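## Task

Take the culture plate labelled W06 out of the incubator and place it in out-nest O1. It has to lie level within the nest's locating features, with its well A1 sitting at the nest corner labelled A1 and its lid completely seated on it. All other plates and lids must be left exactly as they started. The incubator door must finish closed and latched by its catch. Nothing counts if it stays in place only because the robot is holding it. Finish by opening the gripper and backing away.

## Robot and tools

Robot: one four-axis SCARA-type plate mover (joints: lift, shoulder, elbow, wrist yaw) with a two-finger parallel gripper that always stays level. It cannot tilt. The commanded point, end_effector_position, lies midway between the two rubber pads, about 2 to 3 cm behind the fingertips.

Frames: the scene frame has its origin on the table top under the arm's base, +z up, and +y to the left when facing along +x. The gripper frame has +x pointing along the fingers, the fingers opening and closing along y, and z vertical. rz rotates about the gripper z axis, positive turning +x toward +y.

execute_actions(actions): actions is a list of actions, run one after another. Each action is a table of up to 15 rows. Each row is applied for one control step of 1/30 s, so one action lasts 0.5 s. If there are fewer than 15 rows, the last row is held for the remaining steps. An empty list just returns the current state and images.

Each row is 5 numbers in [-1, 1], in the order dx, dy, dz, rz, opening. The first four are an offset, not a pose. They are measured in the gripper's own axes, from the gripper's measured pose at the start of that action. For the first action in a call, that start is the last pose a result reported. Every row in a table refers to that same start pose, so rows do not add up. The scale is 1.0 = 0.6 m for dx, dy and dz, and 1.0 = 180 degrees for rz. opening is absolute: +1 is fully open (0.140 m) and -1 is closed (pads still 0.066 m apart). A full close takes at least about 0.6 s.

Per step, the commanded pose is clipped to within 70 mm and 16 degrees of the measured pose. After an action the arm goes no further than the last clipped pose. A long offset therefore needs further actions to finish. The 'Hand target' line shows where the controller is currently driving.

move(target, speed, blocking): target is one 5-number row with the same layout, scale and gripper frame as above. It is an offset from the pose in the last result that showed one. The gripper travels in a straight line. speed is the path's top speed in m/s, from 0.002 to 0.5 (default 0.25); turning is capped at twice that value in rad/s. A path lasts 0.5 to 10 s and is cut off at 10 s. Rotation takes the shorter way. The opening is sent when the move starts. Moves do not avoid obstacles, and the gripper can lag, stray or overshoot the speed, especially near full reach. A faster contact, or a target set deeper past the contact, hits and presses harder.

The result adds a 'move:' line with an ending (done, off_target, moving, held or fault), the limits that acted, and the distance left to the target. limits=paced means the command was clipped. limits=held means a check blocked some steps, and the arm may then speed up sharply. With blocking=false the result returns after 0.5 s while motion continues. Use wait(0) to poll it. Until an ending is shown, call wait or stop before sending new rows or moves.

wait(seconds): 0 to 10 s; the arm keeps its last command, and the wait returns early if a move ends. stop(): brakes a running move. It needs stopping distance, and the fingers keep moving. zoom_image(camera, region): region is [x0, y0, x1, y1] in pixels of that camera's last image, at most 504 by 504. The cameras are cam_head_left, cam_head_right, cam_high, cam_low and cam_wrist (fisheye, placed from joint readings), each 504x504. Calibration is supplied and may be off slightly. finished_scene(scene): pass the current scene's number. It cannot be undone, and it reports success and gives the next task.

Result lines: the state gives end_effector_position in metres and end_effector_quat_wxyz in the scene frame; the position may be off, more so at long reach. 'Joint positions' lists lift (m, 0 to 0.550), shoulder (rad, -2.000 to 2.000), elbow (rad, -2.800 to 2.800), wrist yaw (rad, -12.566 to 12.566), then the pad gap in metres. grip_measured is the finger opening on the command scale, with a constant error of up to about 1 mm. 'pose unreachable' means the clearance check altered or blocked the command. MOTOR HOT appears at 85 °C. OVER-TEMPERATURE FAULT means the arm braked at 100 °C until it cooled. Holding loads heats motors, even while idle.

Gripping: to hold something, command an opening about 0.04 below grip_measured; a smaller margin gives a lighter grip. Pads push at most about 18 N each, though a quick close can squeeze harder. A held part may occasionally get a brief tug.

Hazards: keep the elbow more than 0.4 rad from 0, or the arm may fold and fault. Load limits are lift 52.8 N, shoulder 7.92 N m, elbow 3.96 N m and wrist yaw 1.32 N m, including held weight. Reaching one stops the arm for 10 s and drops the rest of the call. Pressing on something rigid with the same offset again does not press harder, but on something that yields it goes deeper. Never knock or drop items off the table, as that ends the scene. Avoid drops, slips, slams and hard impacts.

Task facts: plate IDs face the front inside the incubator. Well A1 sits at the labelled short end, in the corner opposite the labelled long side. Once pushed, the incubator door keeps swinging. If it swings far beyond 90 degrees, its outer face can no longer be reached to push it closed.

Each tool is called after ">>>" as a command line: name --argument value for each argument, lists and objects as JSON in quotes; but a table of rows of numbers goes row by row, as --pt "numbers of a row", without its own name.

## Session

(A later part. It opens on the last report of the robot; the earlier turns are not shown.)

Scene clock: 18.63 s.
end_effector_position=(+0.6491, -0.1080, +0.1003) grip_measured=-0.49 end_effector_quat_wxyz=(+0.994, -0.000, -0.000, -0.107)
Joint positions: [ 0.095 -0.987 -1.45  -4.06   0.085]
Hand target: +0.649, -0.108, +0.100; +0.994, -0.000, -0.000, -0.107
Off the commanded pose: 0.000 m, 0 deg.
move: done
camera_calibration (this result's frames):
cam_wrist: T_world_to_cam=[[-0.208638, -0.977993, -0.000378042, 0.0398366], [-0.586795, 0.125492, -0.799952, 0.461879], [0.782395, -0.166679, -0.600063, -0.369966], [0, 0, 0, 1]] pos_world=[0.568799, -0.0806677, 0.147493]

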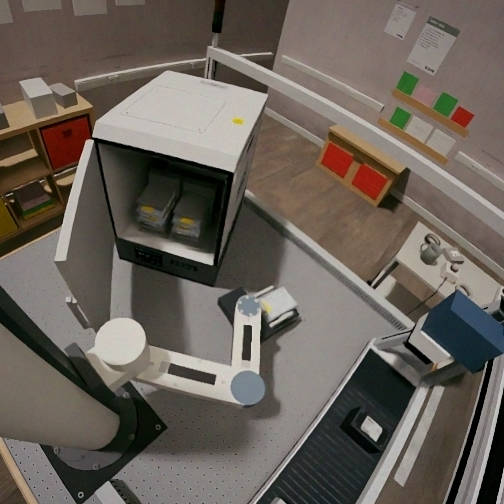

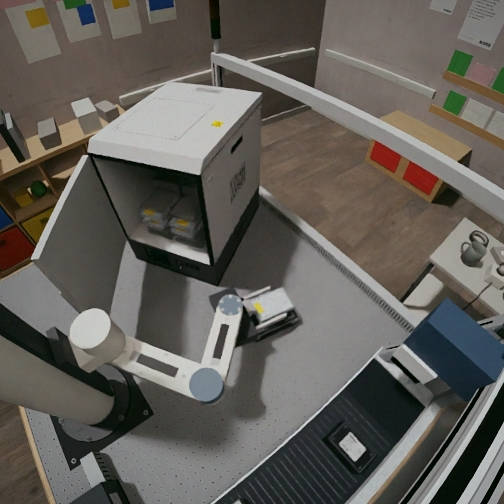

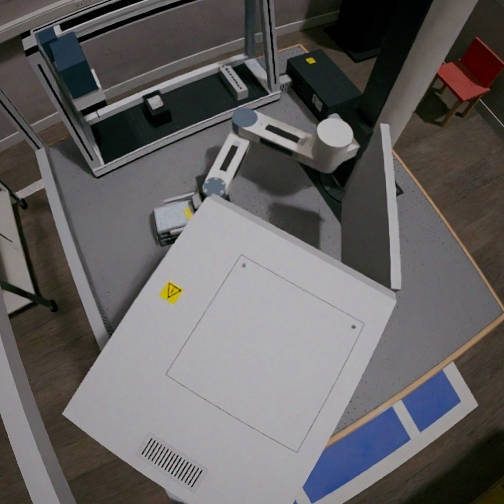

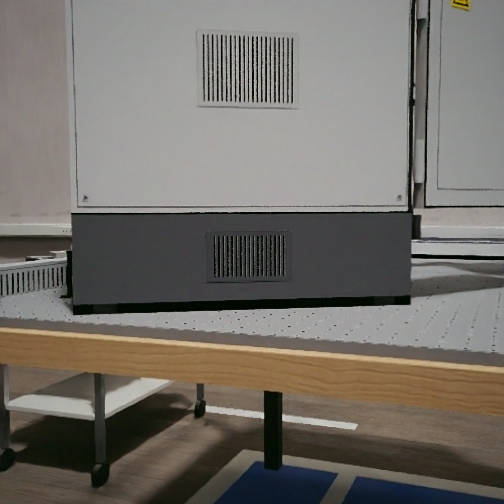

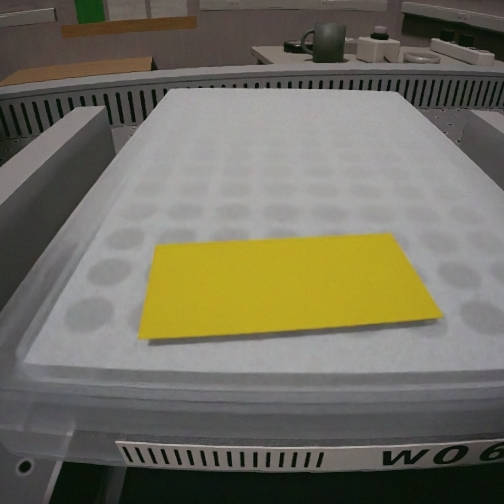

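Lower to 0.06 and check again.

>>> move --target '[0, 0, -0.07, 0, -0.55]' --speed 0.05

>>> zoom_image --camera "cam_head_right" --region '[220, 270, 320, 345]'

>>> zoom_image --camera "cam_high" --region '[130, 180, 230, 255]'

>>> zoom_image --camera "cam_head_left" --region '[220, 270, 320, 345]'

Scene clock: 29.53 s.
end_effector_position=(+0.6490, -0.1103, +0.0666) grip_measured=-0.49 end_effector_quat_wxyz=(+0.994, -0.000, -0.000, -0.111)
Joint positions: [ 0.062 -0.989 -1.453 -4.063  0.085]
Hand target: +0.649, -0.110, +0.066; +0.994, -0.000, -0.000, -0.111
Off the commanded pose: 0.009 m, 0 deg.
TORQUE FAULT: the external load on joint 1 (lift) reached its load limit, and the arm stopped for 10 seconds. That time counts as 20 of the actions that you can send in this scene. The arm's remaining commands of this call were not run. The arm holds where it stopped, with its grip as last carried out, and accepts commands again: back off and push less far. The arm stops again, at the same cost, whenever a joint's load reaches its limit.
move: fault
camera_calibration (this result's frames):
cam_wrist: T_world_to_cam=[[-0.216297, -0.976328, -0.000378042, 0.0426705], [-0.585793, 0.130087, -0.799952, 0.435046], [0.781065, -0.172806, -0.600063, -0.39029], [0, 0, 0, 1]] pos_world=[0.568918, -0.0823778, 0.113834]

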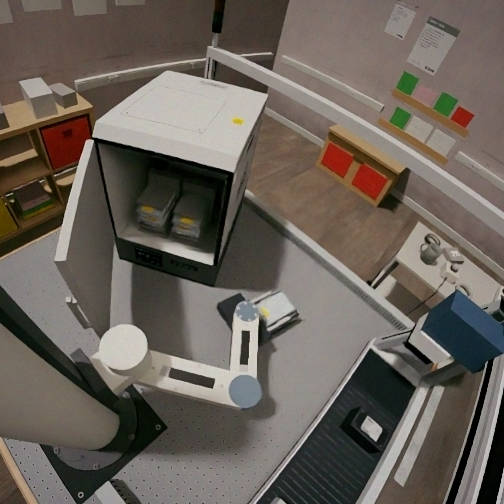

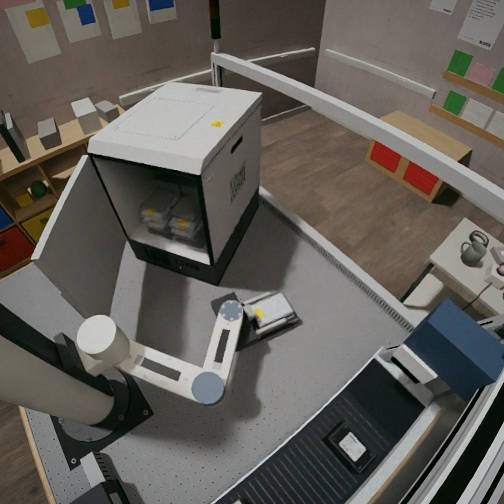

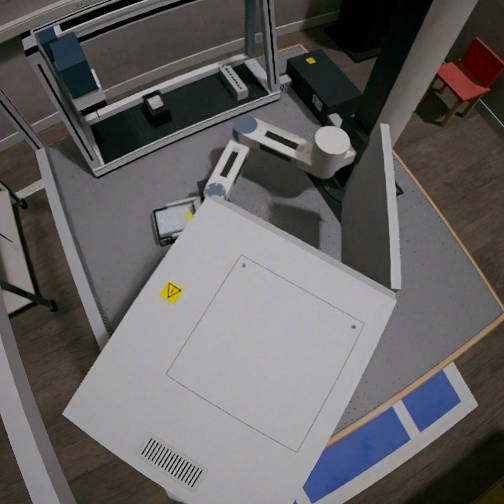

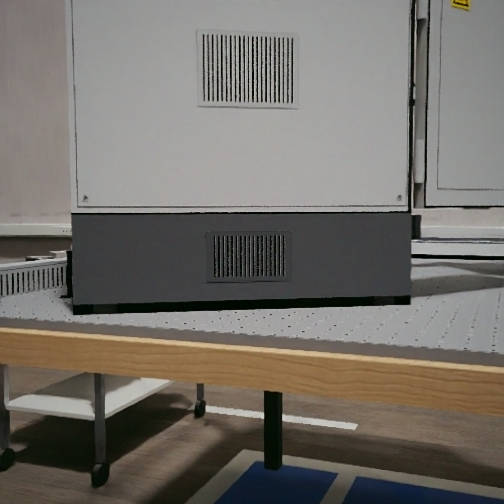

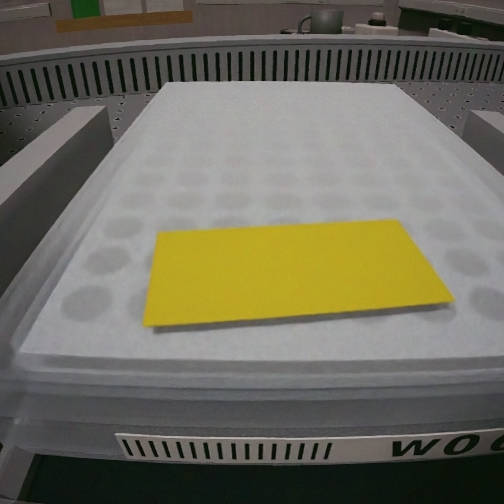

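Region (220, 270, 320, 345) of cam_head_right's 504x504 image, scaled by 5.040, with more detail than that image has; it fills the top 378 rows of this view, and the rest is white.

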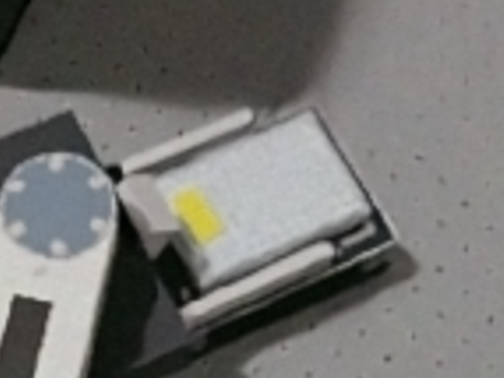

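Region (130, 180, 230, 255) of cam_high's 504x504 image, scaled by 5.040, with more detail than that image has; it fills the top 378 rows of this view, and the rest is white.

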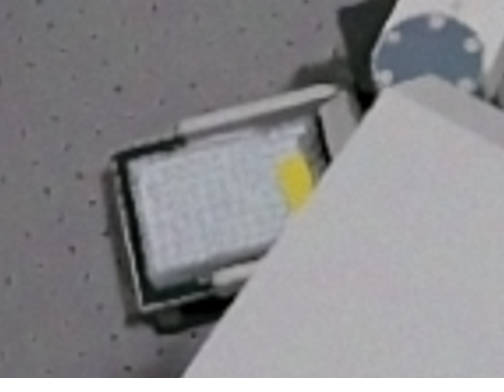

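Region (220, 270, 320, 345) of cam_head_left's 504x504 image, scaled by 5.040, with more detail than that image has; it fills the top 378 rows of this view, and the rest is white.

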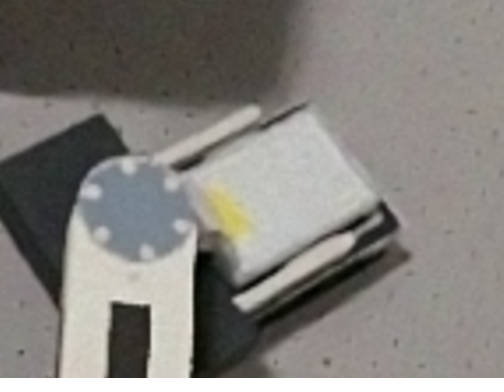

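>>> move --target '[0, 0, 0.015, 0, -0.55]' --speed 0.03

>>> move --target '[-0.013, -0.015, 0, 0.003, -0.55]' --speed 0.03

>>> zoom_image --camera "cam_head_right" --region '[220, 270, 320, 345]'

>>> zoom_image --camera "cam_high" --region '[130, 180, 230, 255]'

>>> zoom_image --camera "cam_head_left" --region '[220, 270, 320, 345]'

Scene clock: 30.43 s.
end_effector_position=(+0.6490, -0.1102, +0.0757) grip_measured=-0.49 end_effector_quat_wxyz=(+0.994, -0.000, -0.000, -0.111)
Joint positions: [ 0.071 -0.989 -1.453 -4.063  0.085]
Hand target: +0.649, -0.110, +0.076; +0.994, -0.000, -0.000, -0.111
Off the commanded pose: 0.000 m, 0 deg.
move: done
camera_calibration (this result's frames):
cam_wrist: T_world_to_cam=[[-0.215848, -0.976427, -0.000378042, 0.042472], [-0.585853, 0.129818, -0.799952, 0.442249], [0.781144, -0.172446, -0.600063, -0.384885], [0, 0, 0, 1]] pos_world=[0.568911, -0.0823128, 0.122839]

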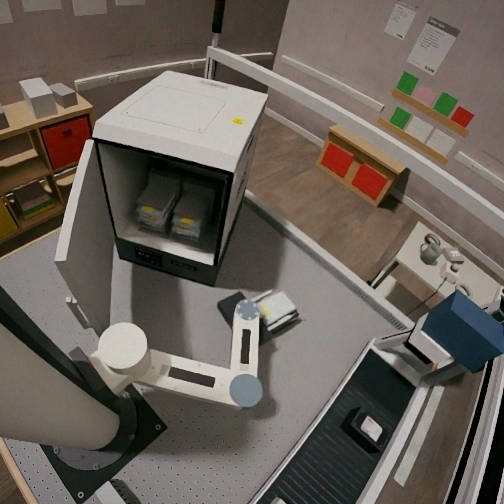

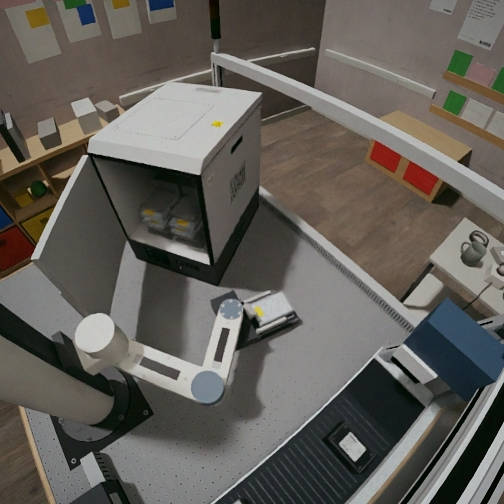

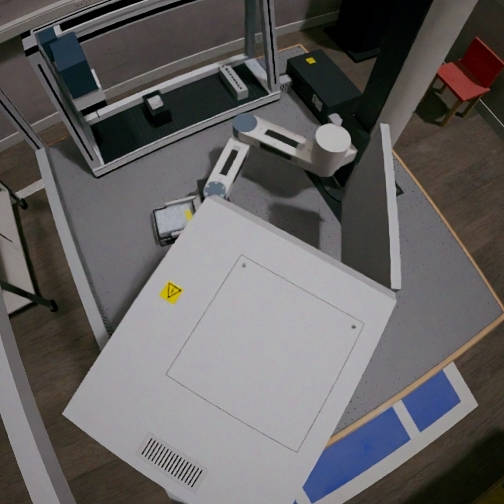

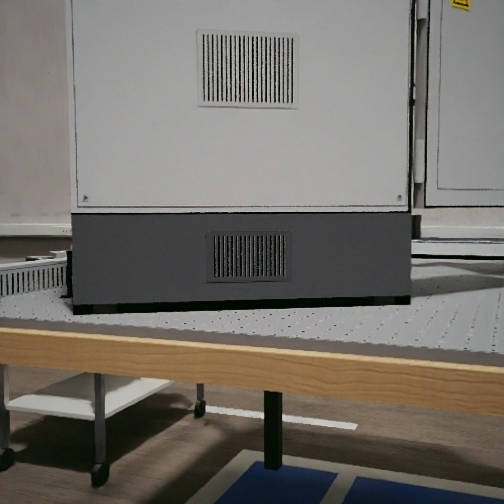

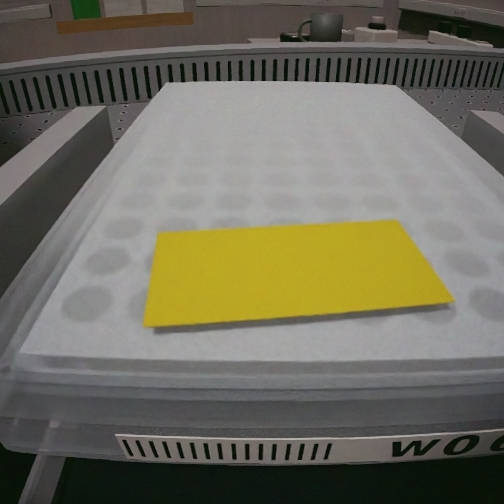

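Scene clock: 31.13 s.
end_effector_position=(+0.6394, -0.1174, +0.0757) grip_measured=-0.49 end_effector_quat_wxyz=(+0.994, -0.000, -0.000, -0.106)
Joint positions: [ 0.071 -1.036 -1.414 -4.046  0.085]
Hand target: +0.639, -0.117, +0.076; +0.994, -0.000, -0.000, -0.106
Off the commanded pose: 0.000 m, 0 deg.
move: done
camera_calibration (this result's frames):
cam_wrist: T_world_to_cam=[[-0.207154, -0.978308, -0.000378042, 0.0275957], [-0.586984, 0.124601, -0.799952, 0.437677], [0.782647, -0.165492, -0.600063, -0.37878], [0, 0, 0, 1]] pos_world=[0.559077, -0.090223, 0.122839]

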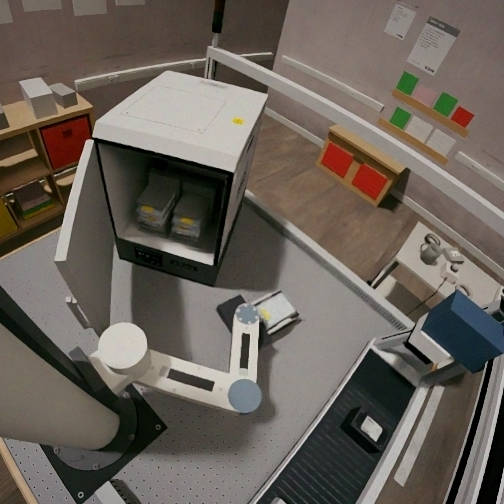

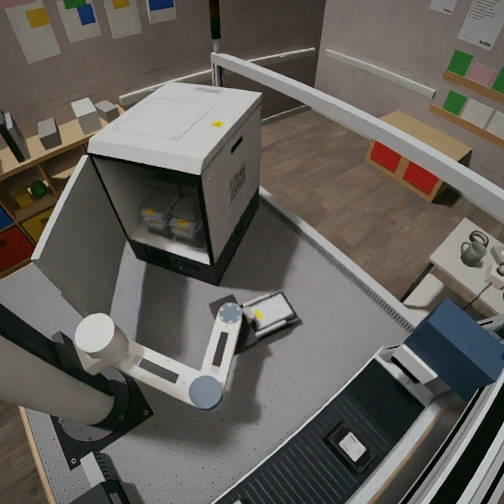

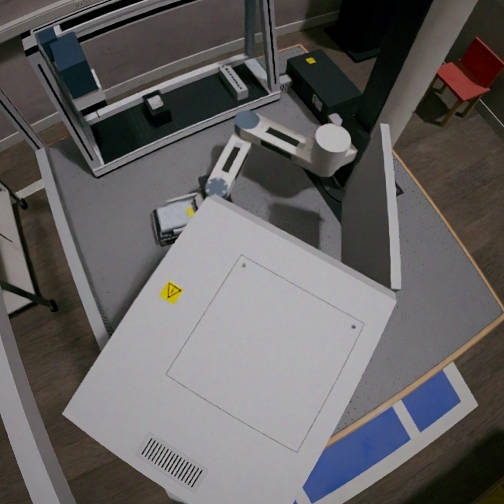

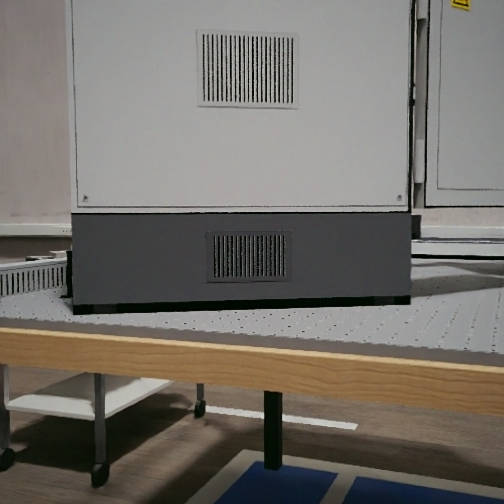

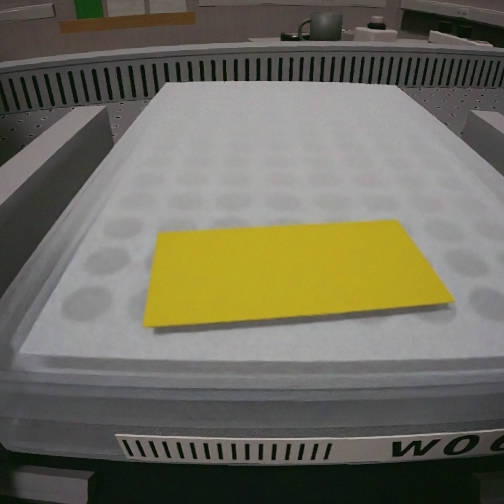

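Region (220, 270, 320, 345) of cam_head_right's 504x504 image, scaled by 5.040, with more detail than that image has; it fills the top 378 rows of this view, and the rest is white.

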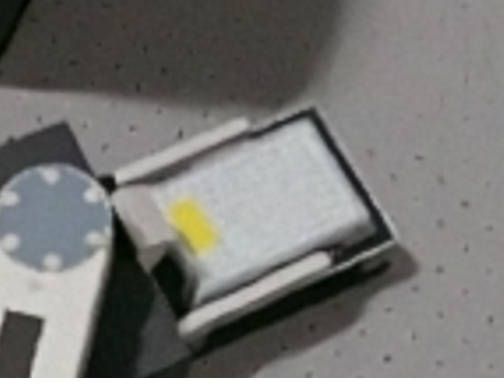

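Region (130, 180, 230, 255) of cam_high's 504x504 image, scaled by 5.040, with more detail than that image has; it fills the top 378 rows of this view, and the rest is white.

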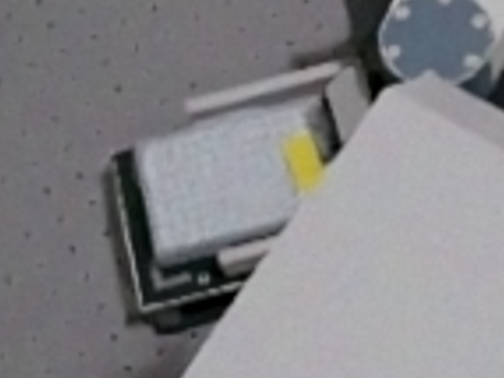

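Region (220, 270, 320, 345) of cam_head_left's 504x504 image, scaled by 5.040, with more detail than that image has; it fills the top 378 rows of this view, and the rest is white.

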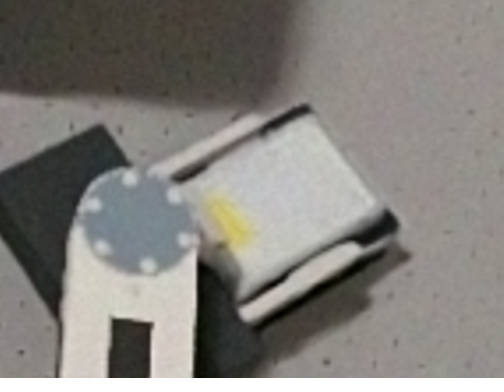

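>>> move --target '[0, 0.002, -0.013, 0, -0.55]' --speed 0.02

>>> move --target '[0, 0, -0.006, 0, -0.55]' --speed 0.01

Scene clock: 31.93 s.
end_effector_position=(+0.6396, -0.1164, +0.0679) grip_measured=-0.49 end_effector_quat_wxyz=(+0.994, -0.000, -0.000, -0.106)
Joint positions: [ 0.063 -1.033 -1.414 -4.05   0.085]
Hand target: +0.640, -0.116, +0.068; +0.994, -0.000, -0.000, -0.106
Off the commanded pose: 0.000 m, 0 deg.
move: done
camera_calibration (this result's frames):
cam_wrist: T_world_to_cam=[[-0.207684, -0.978196, -0.000378042, 0.0289463], [-0.586917, 0.12492, -0.799952, 0.431511], [0.782557, -0.165916, -0.600063, -0.383446], [0, 0, 0, 1]] pos_world=[0.559341, -0.0892087, 0.115107]

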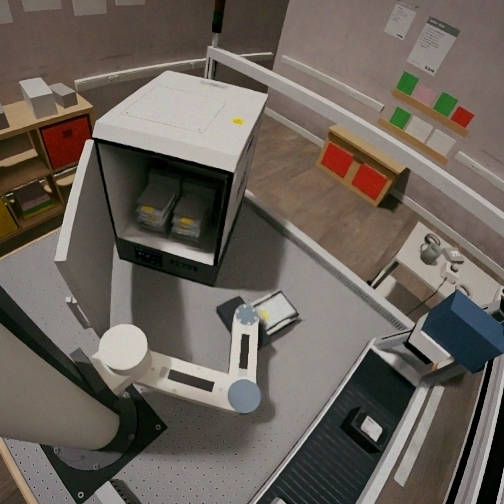

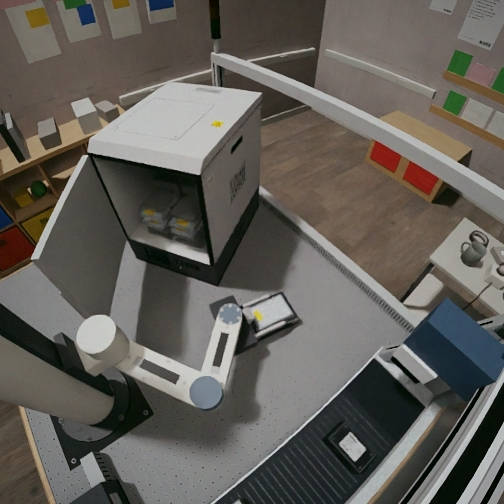

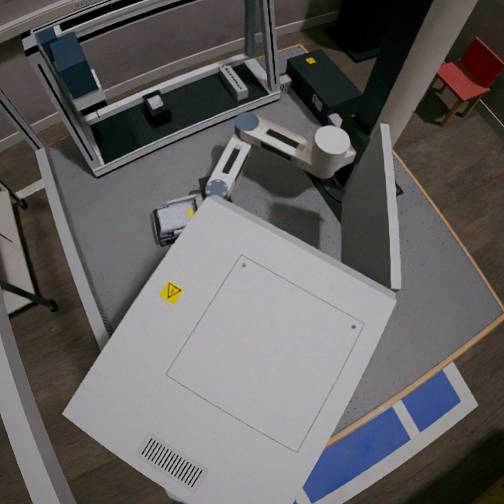

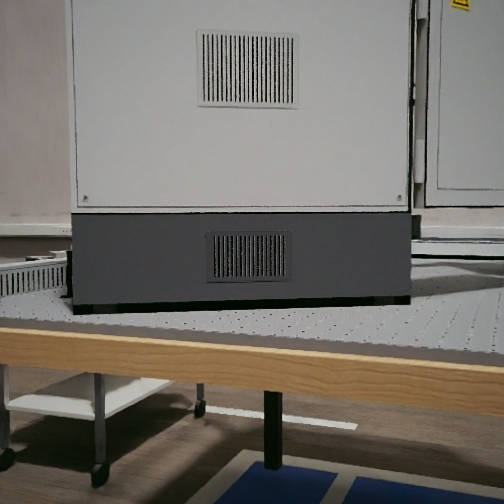

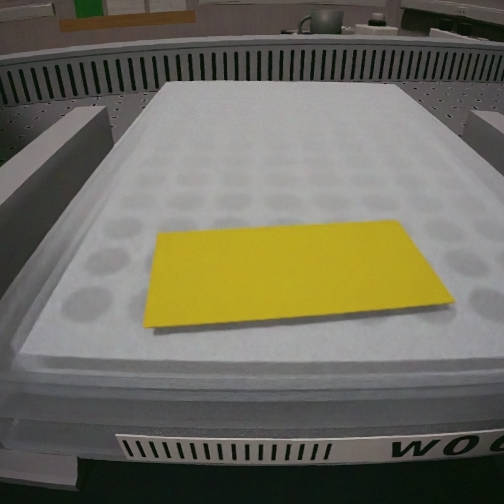

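Scene clock: 42.43 s.
end_effector_position=(+0.6397, -0.1173, +0.0668) grip_measured=-0.49 end_effector_quat_wxyz=(+0.994, -0.000, -0.000, -0.109)
Joint positions: [ 0.062 -1.033 -1.415 -4.054  0.085]
Hand target: +0.640, -0.117, +0.066; +0.994, -0.000, -0.000, -0.109
Off the commanded pose: 0.003 m, 0 deg.
TORQUE FAULT: the external load on joint 1 (lift) reached its load limit, and the arm stopped for 10 seconds. That time counts as 20 of the actions that you can send in this scene. The arm's remaining commands of this call were not run. The arm holds where it stopped, with its grip as last carried out, and accepts commands again: back off and push less far. The arm stops again, at the same cost, whenever a joint's load reaches its limit.
move: fault
camera_calibration (this result's frames):
cam_wrist: T_world_to_cam=[[-0.212739, -0.977109, -0.000378042, 0.031496], [-0.586263, 0.127952, -0.799952, 0.430724], [0.781689, -0.16996, -0.600063, -0.384284], [0, 0, 0, 1]] pos_world=[0.559608, -0.0896498, 0.113976]

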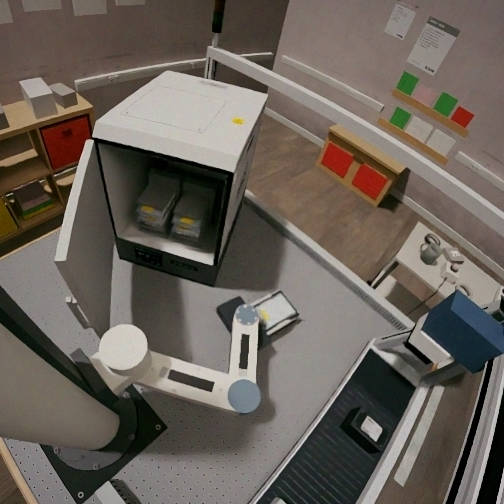

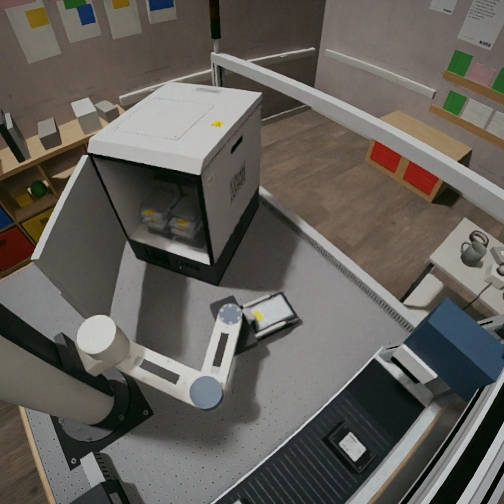

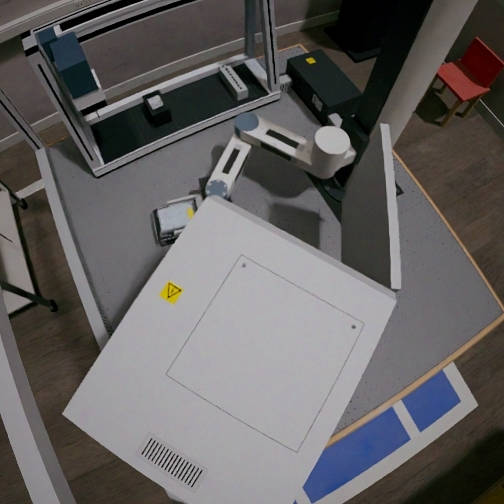

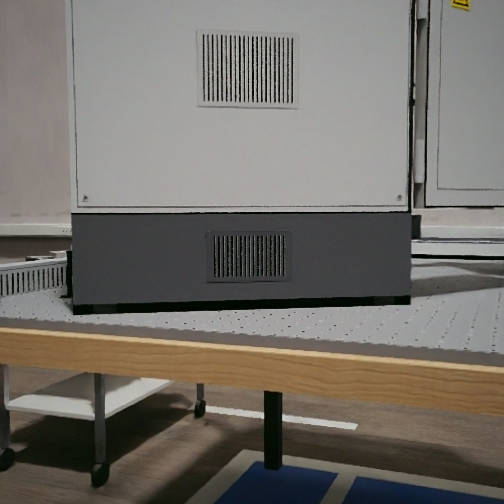

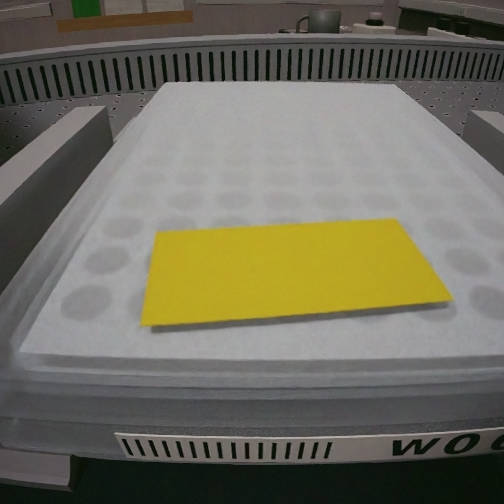

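>>> move --target '[0, 0, 0.002, 0, -0.55]' --speed 0.01

>>> move --target '[0, 0, 0, 0, 0.0]'

>>> move --target '[-0.12, 0, 0.08, 0, 0.0]' --speed 0.08

>>> zoom_image --camera "cam_head_right" --region '[220, 270, 320, 345]'

>>> zoom_image --camera "cam_high" --region '[130, 180, 230, 255]'

Scene clock: 43.30 s.
end_effector_position=(+0.6398, -0.1173, +0.0679) grip_measured=-0.49 end_effector_quat_wxyz=(+0.994, -0.000, -0.000, -0.109)
Joint positions: [ 0.063 -1.032 -1.415 -4.054  0.085]
Hand target: +0.640, -0.117, +0.068; +0.994, -0.000, -0.000, -0.109
Off the commanded pose: 0.000 m, 0 deg.
move: done
camera_calibration (this result's frames):
cam_wrist: T_world_to_cam=[[-0.212963, -0.97706, -0.000378042, 0.0316522], [-0.586234, 0.128087, -0.799952, 0.431643], [0.78165, -0.170139, -0.600063, -0.383619], [0, 0, 0, 1]] pos_world=[0.55964, -0.0896303, 0.11511]

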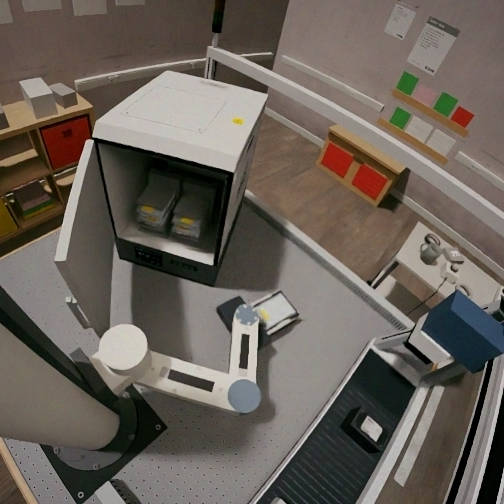

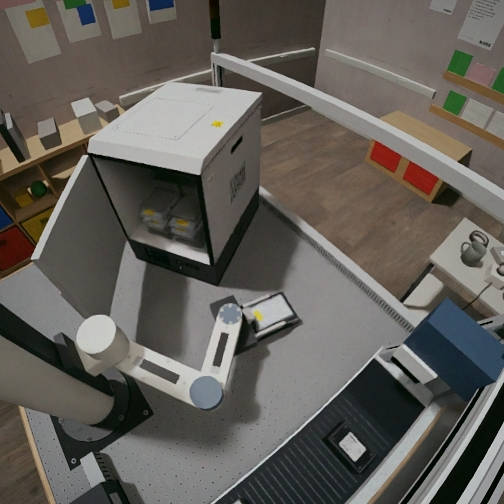

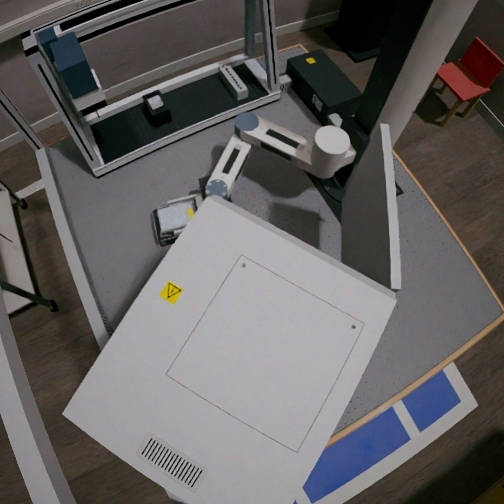

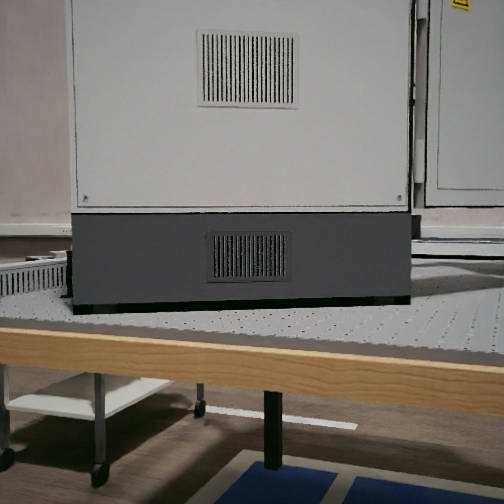

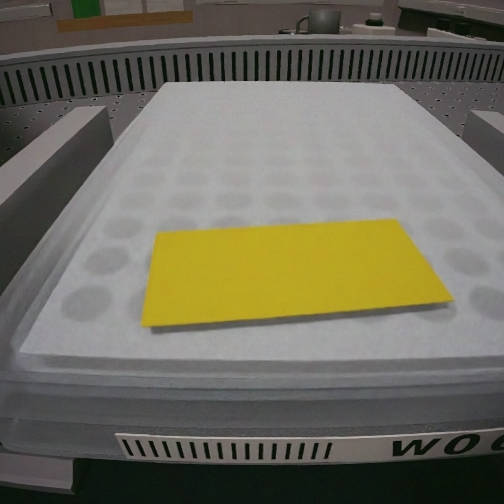

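Scene clock: 43.80 s.
end_effector_position=(+0.6398, -0.1173, +0.0679) grip_measured=+0.00 end_effector_quat_wxyz=(+0.994, -0.000, -0.000, -0.109)
Joint positions: [ 0.063 -1.032 -1.415 -4.054  0.103]
Hand target: +0.640, -0.117, +0.068; +0.994, -0.000, -0.000, -0.109
Off the commanded pose: 0.000 m, 0 deg.
move: done
camera_calibration (this result's frames):
cam_wrist: T_world_to_cam=[[-0.212955, -0.977062, -0.000378042, 0.0316479], [-0.586235, 0.128082, -0.799952, 0.431643], [0.781652, -0.170132, -0.600063, -0.383619], [0, 0, 0, 1]] pos_world=[0.55964, -0.0896294, 0.11511]

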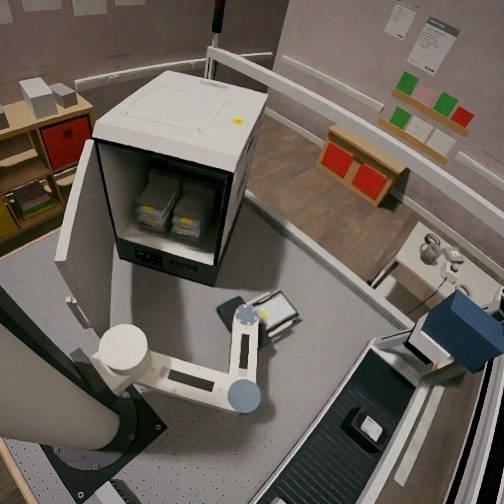

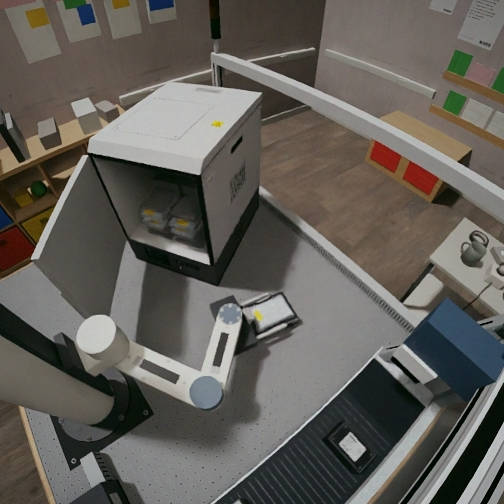

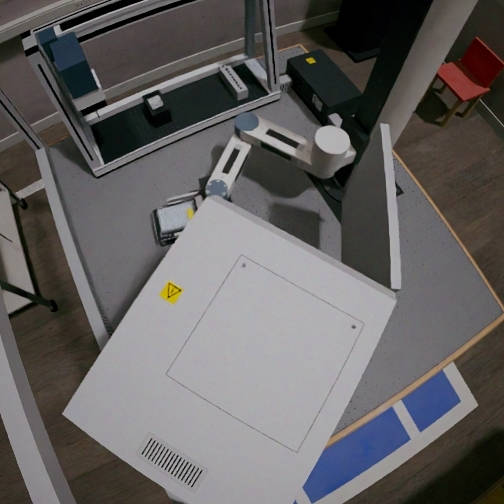

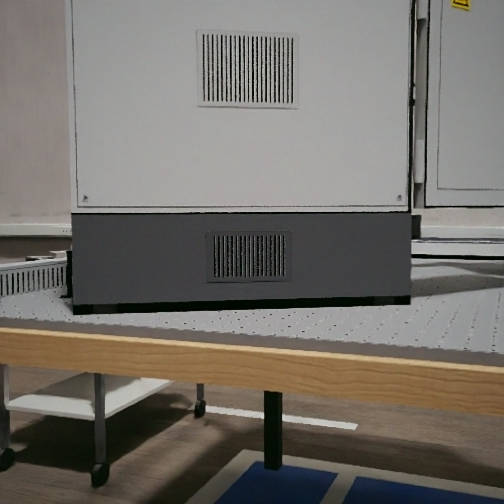

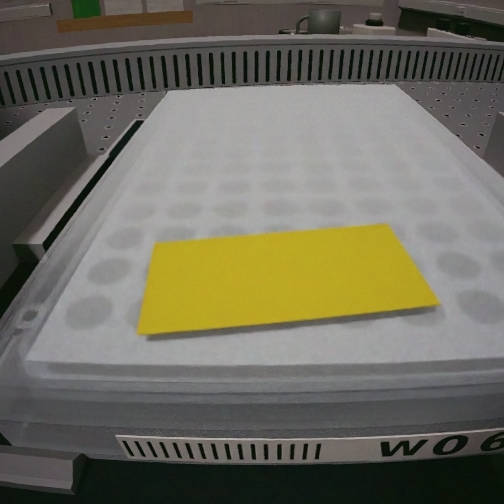

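Scene clock: 45.17 s.
end_effector_position=(+0.5695, -0.1016, +0.1160) grip_measured=+0.00 end_effector_quat_wxyz=(+0.994, -0.000, -0.000, -0.109)
Joint positions: [ 0.111 -1.176 -1.071 -4.254  0.103]
Hand target: +0.569, -0.102, +0.116; +0.994, -0.000, -0.000, -0.109
Off the commanded pose: 0.000 m, 0 deg.
move: done
camera_calibration (this result's frames):
cam_wrist: T_world_to_cam=[[-0.212476, -0.977166, -0.000378042, 0.0317282], [-0.586297, 0.127795, -0.799952, 0.426877], [0.781735, -0.169749, -0.600063, -0.29717], [0, 0, 0, 1]] pos_world=[0.489326, -0.0739931, 0.163173]

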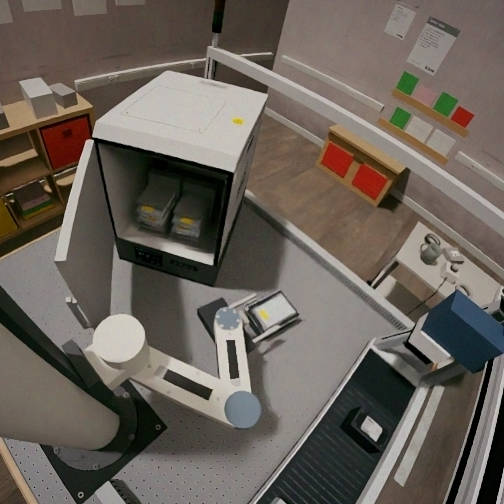

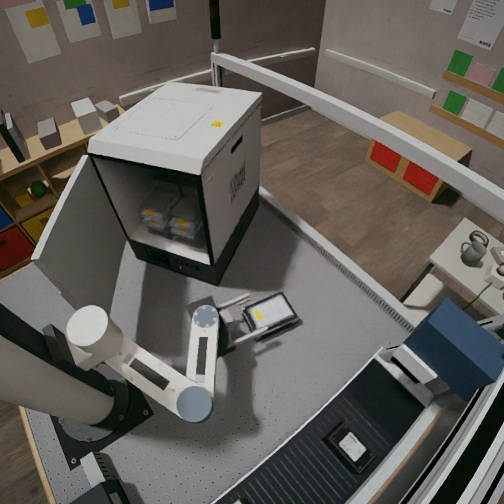

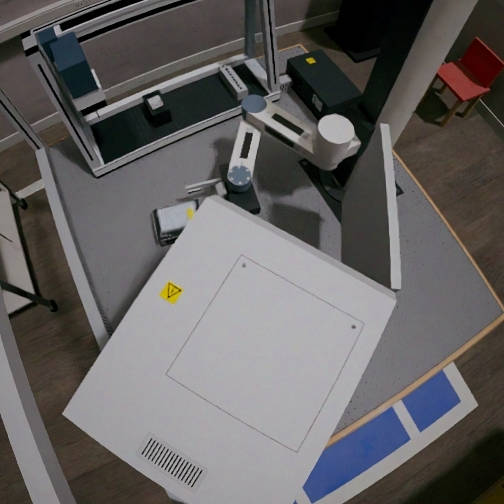

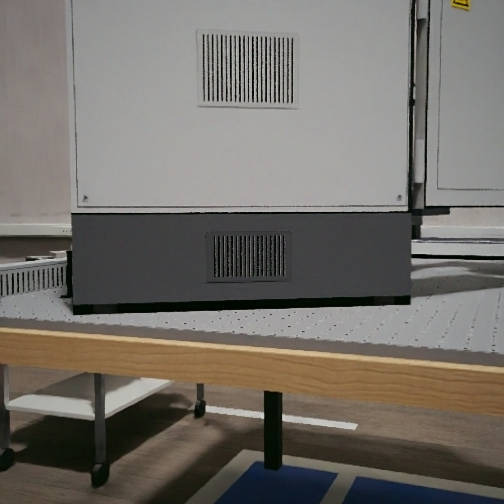

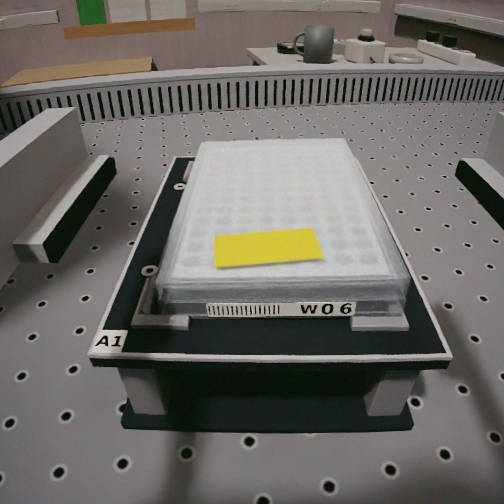

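Region (220, 270, 320, 345) of cam_head_right's 504x504 image, scaled by 5.040, with more detail than that image has; it fills the top 378 rows of this view, and the rest is white.

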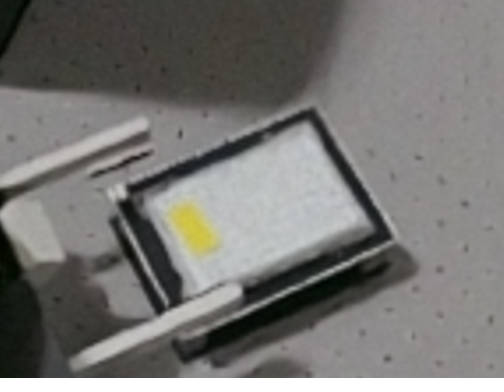

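Region (130, 180, 230, 255) of cam_high's 504x504 image, scaled by 5.040, with more detail than that image has; it fills the top 378 rows of this view, and the rest is white.

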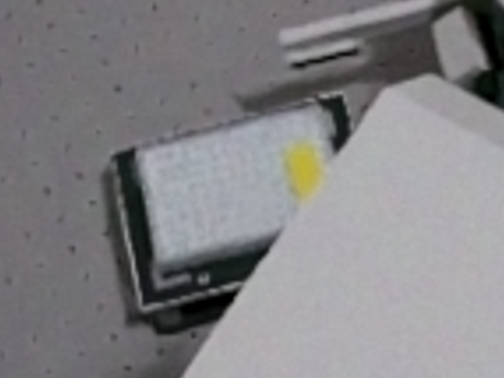

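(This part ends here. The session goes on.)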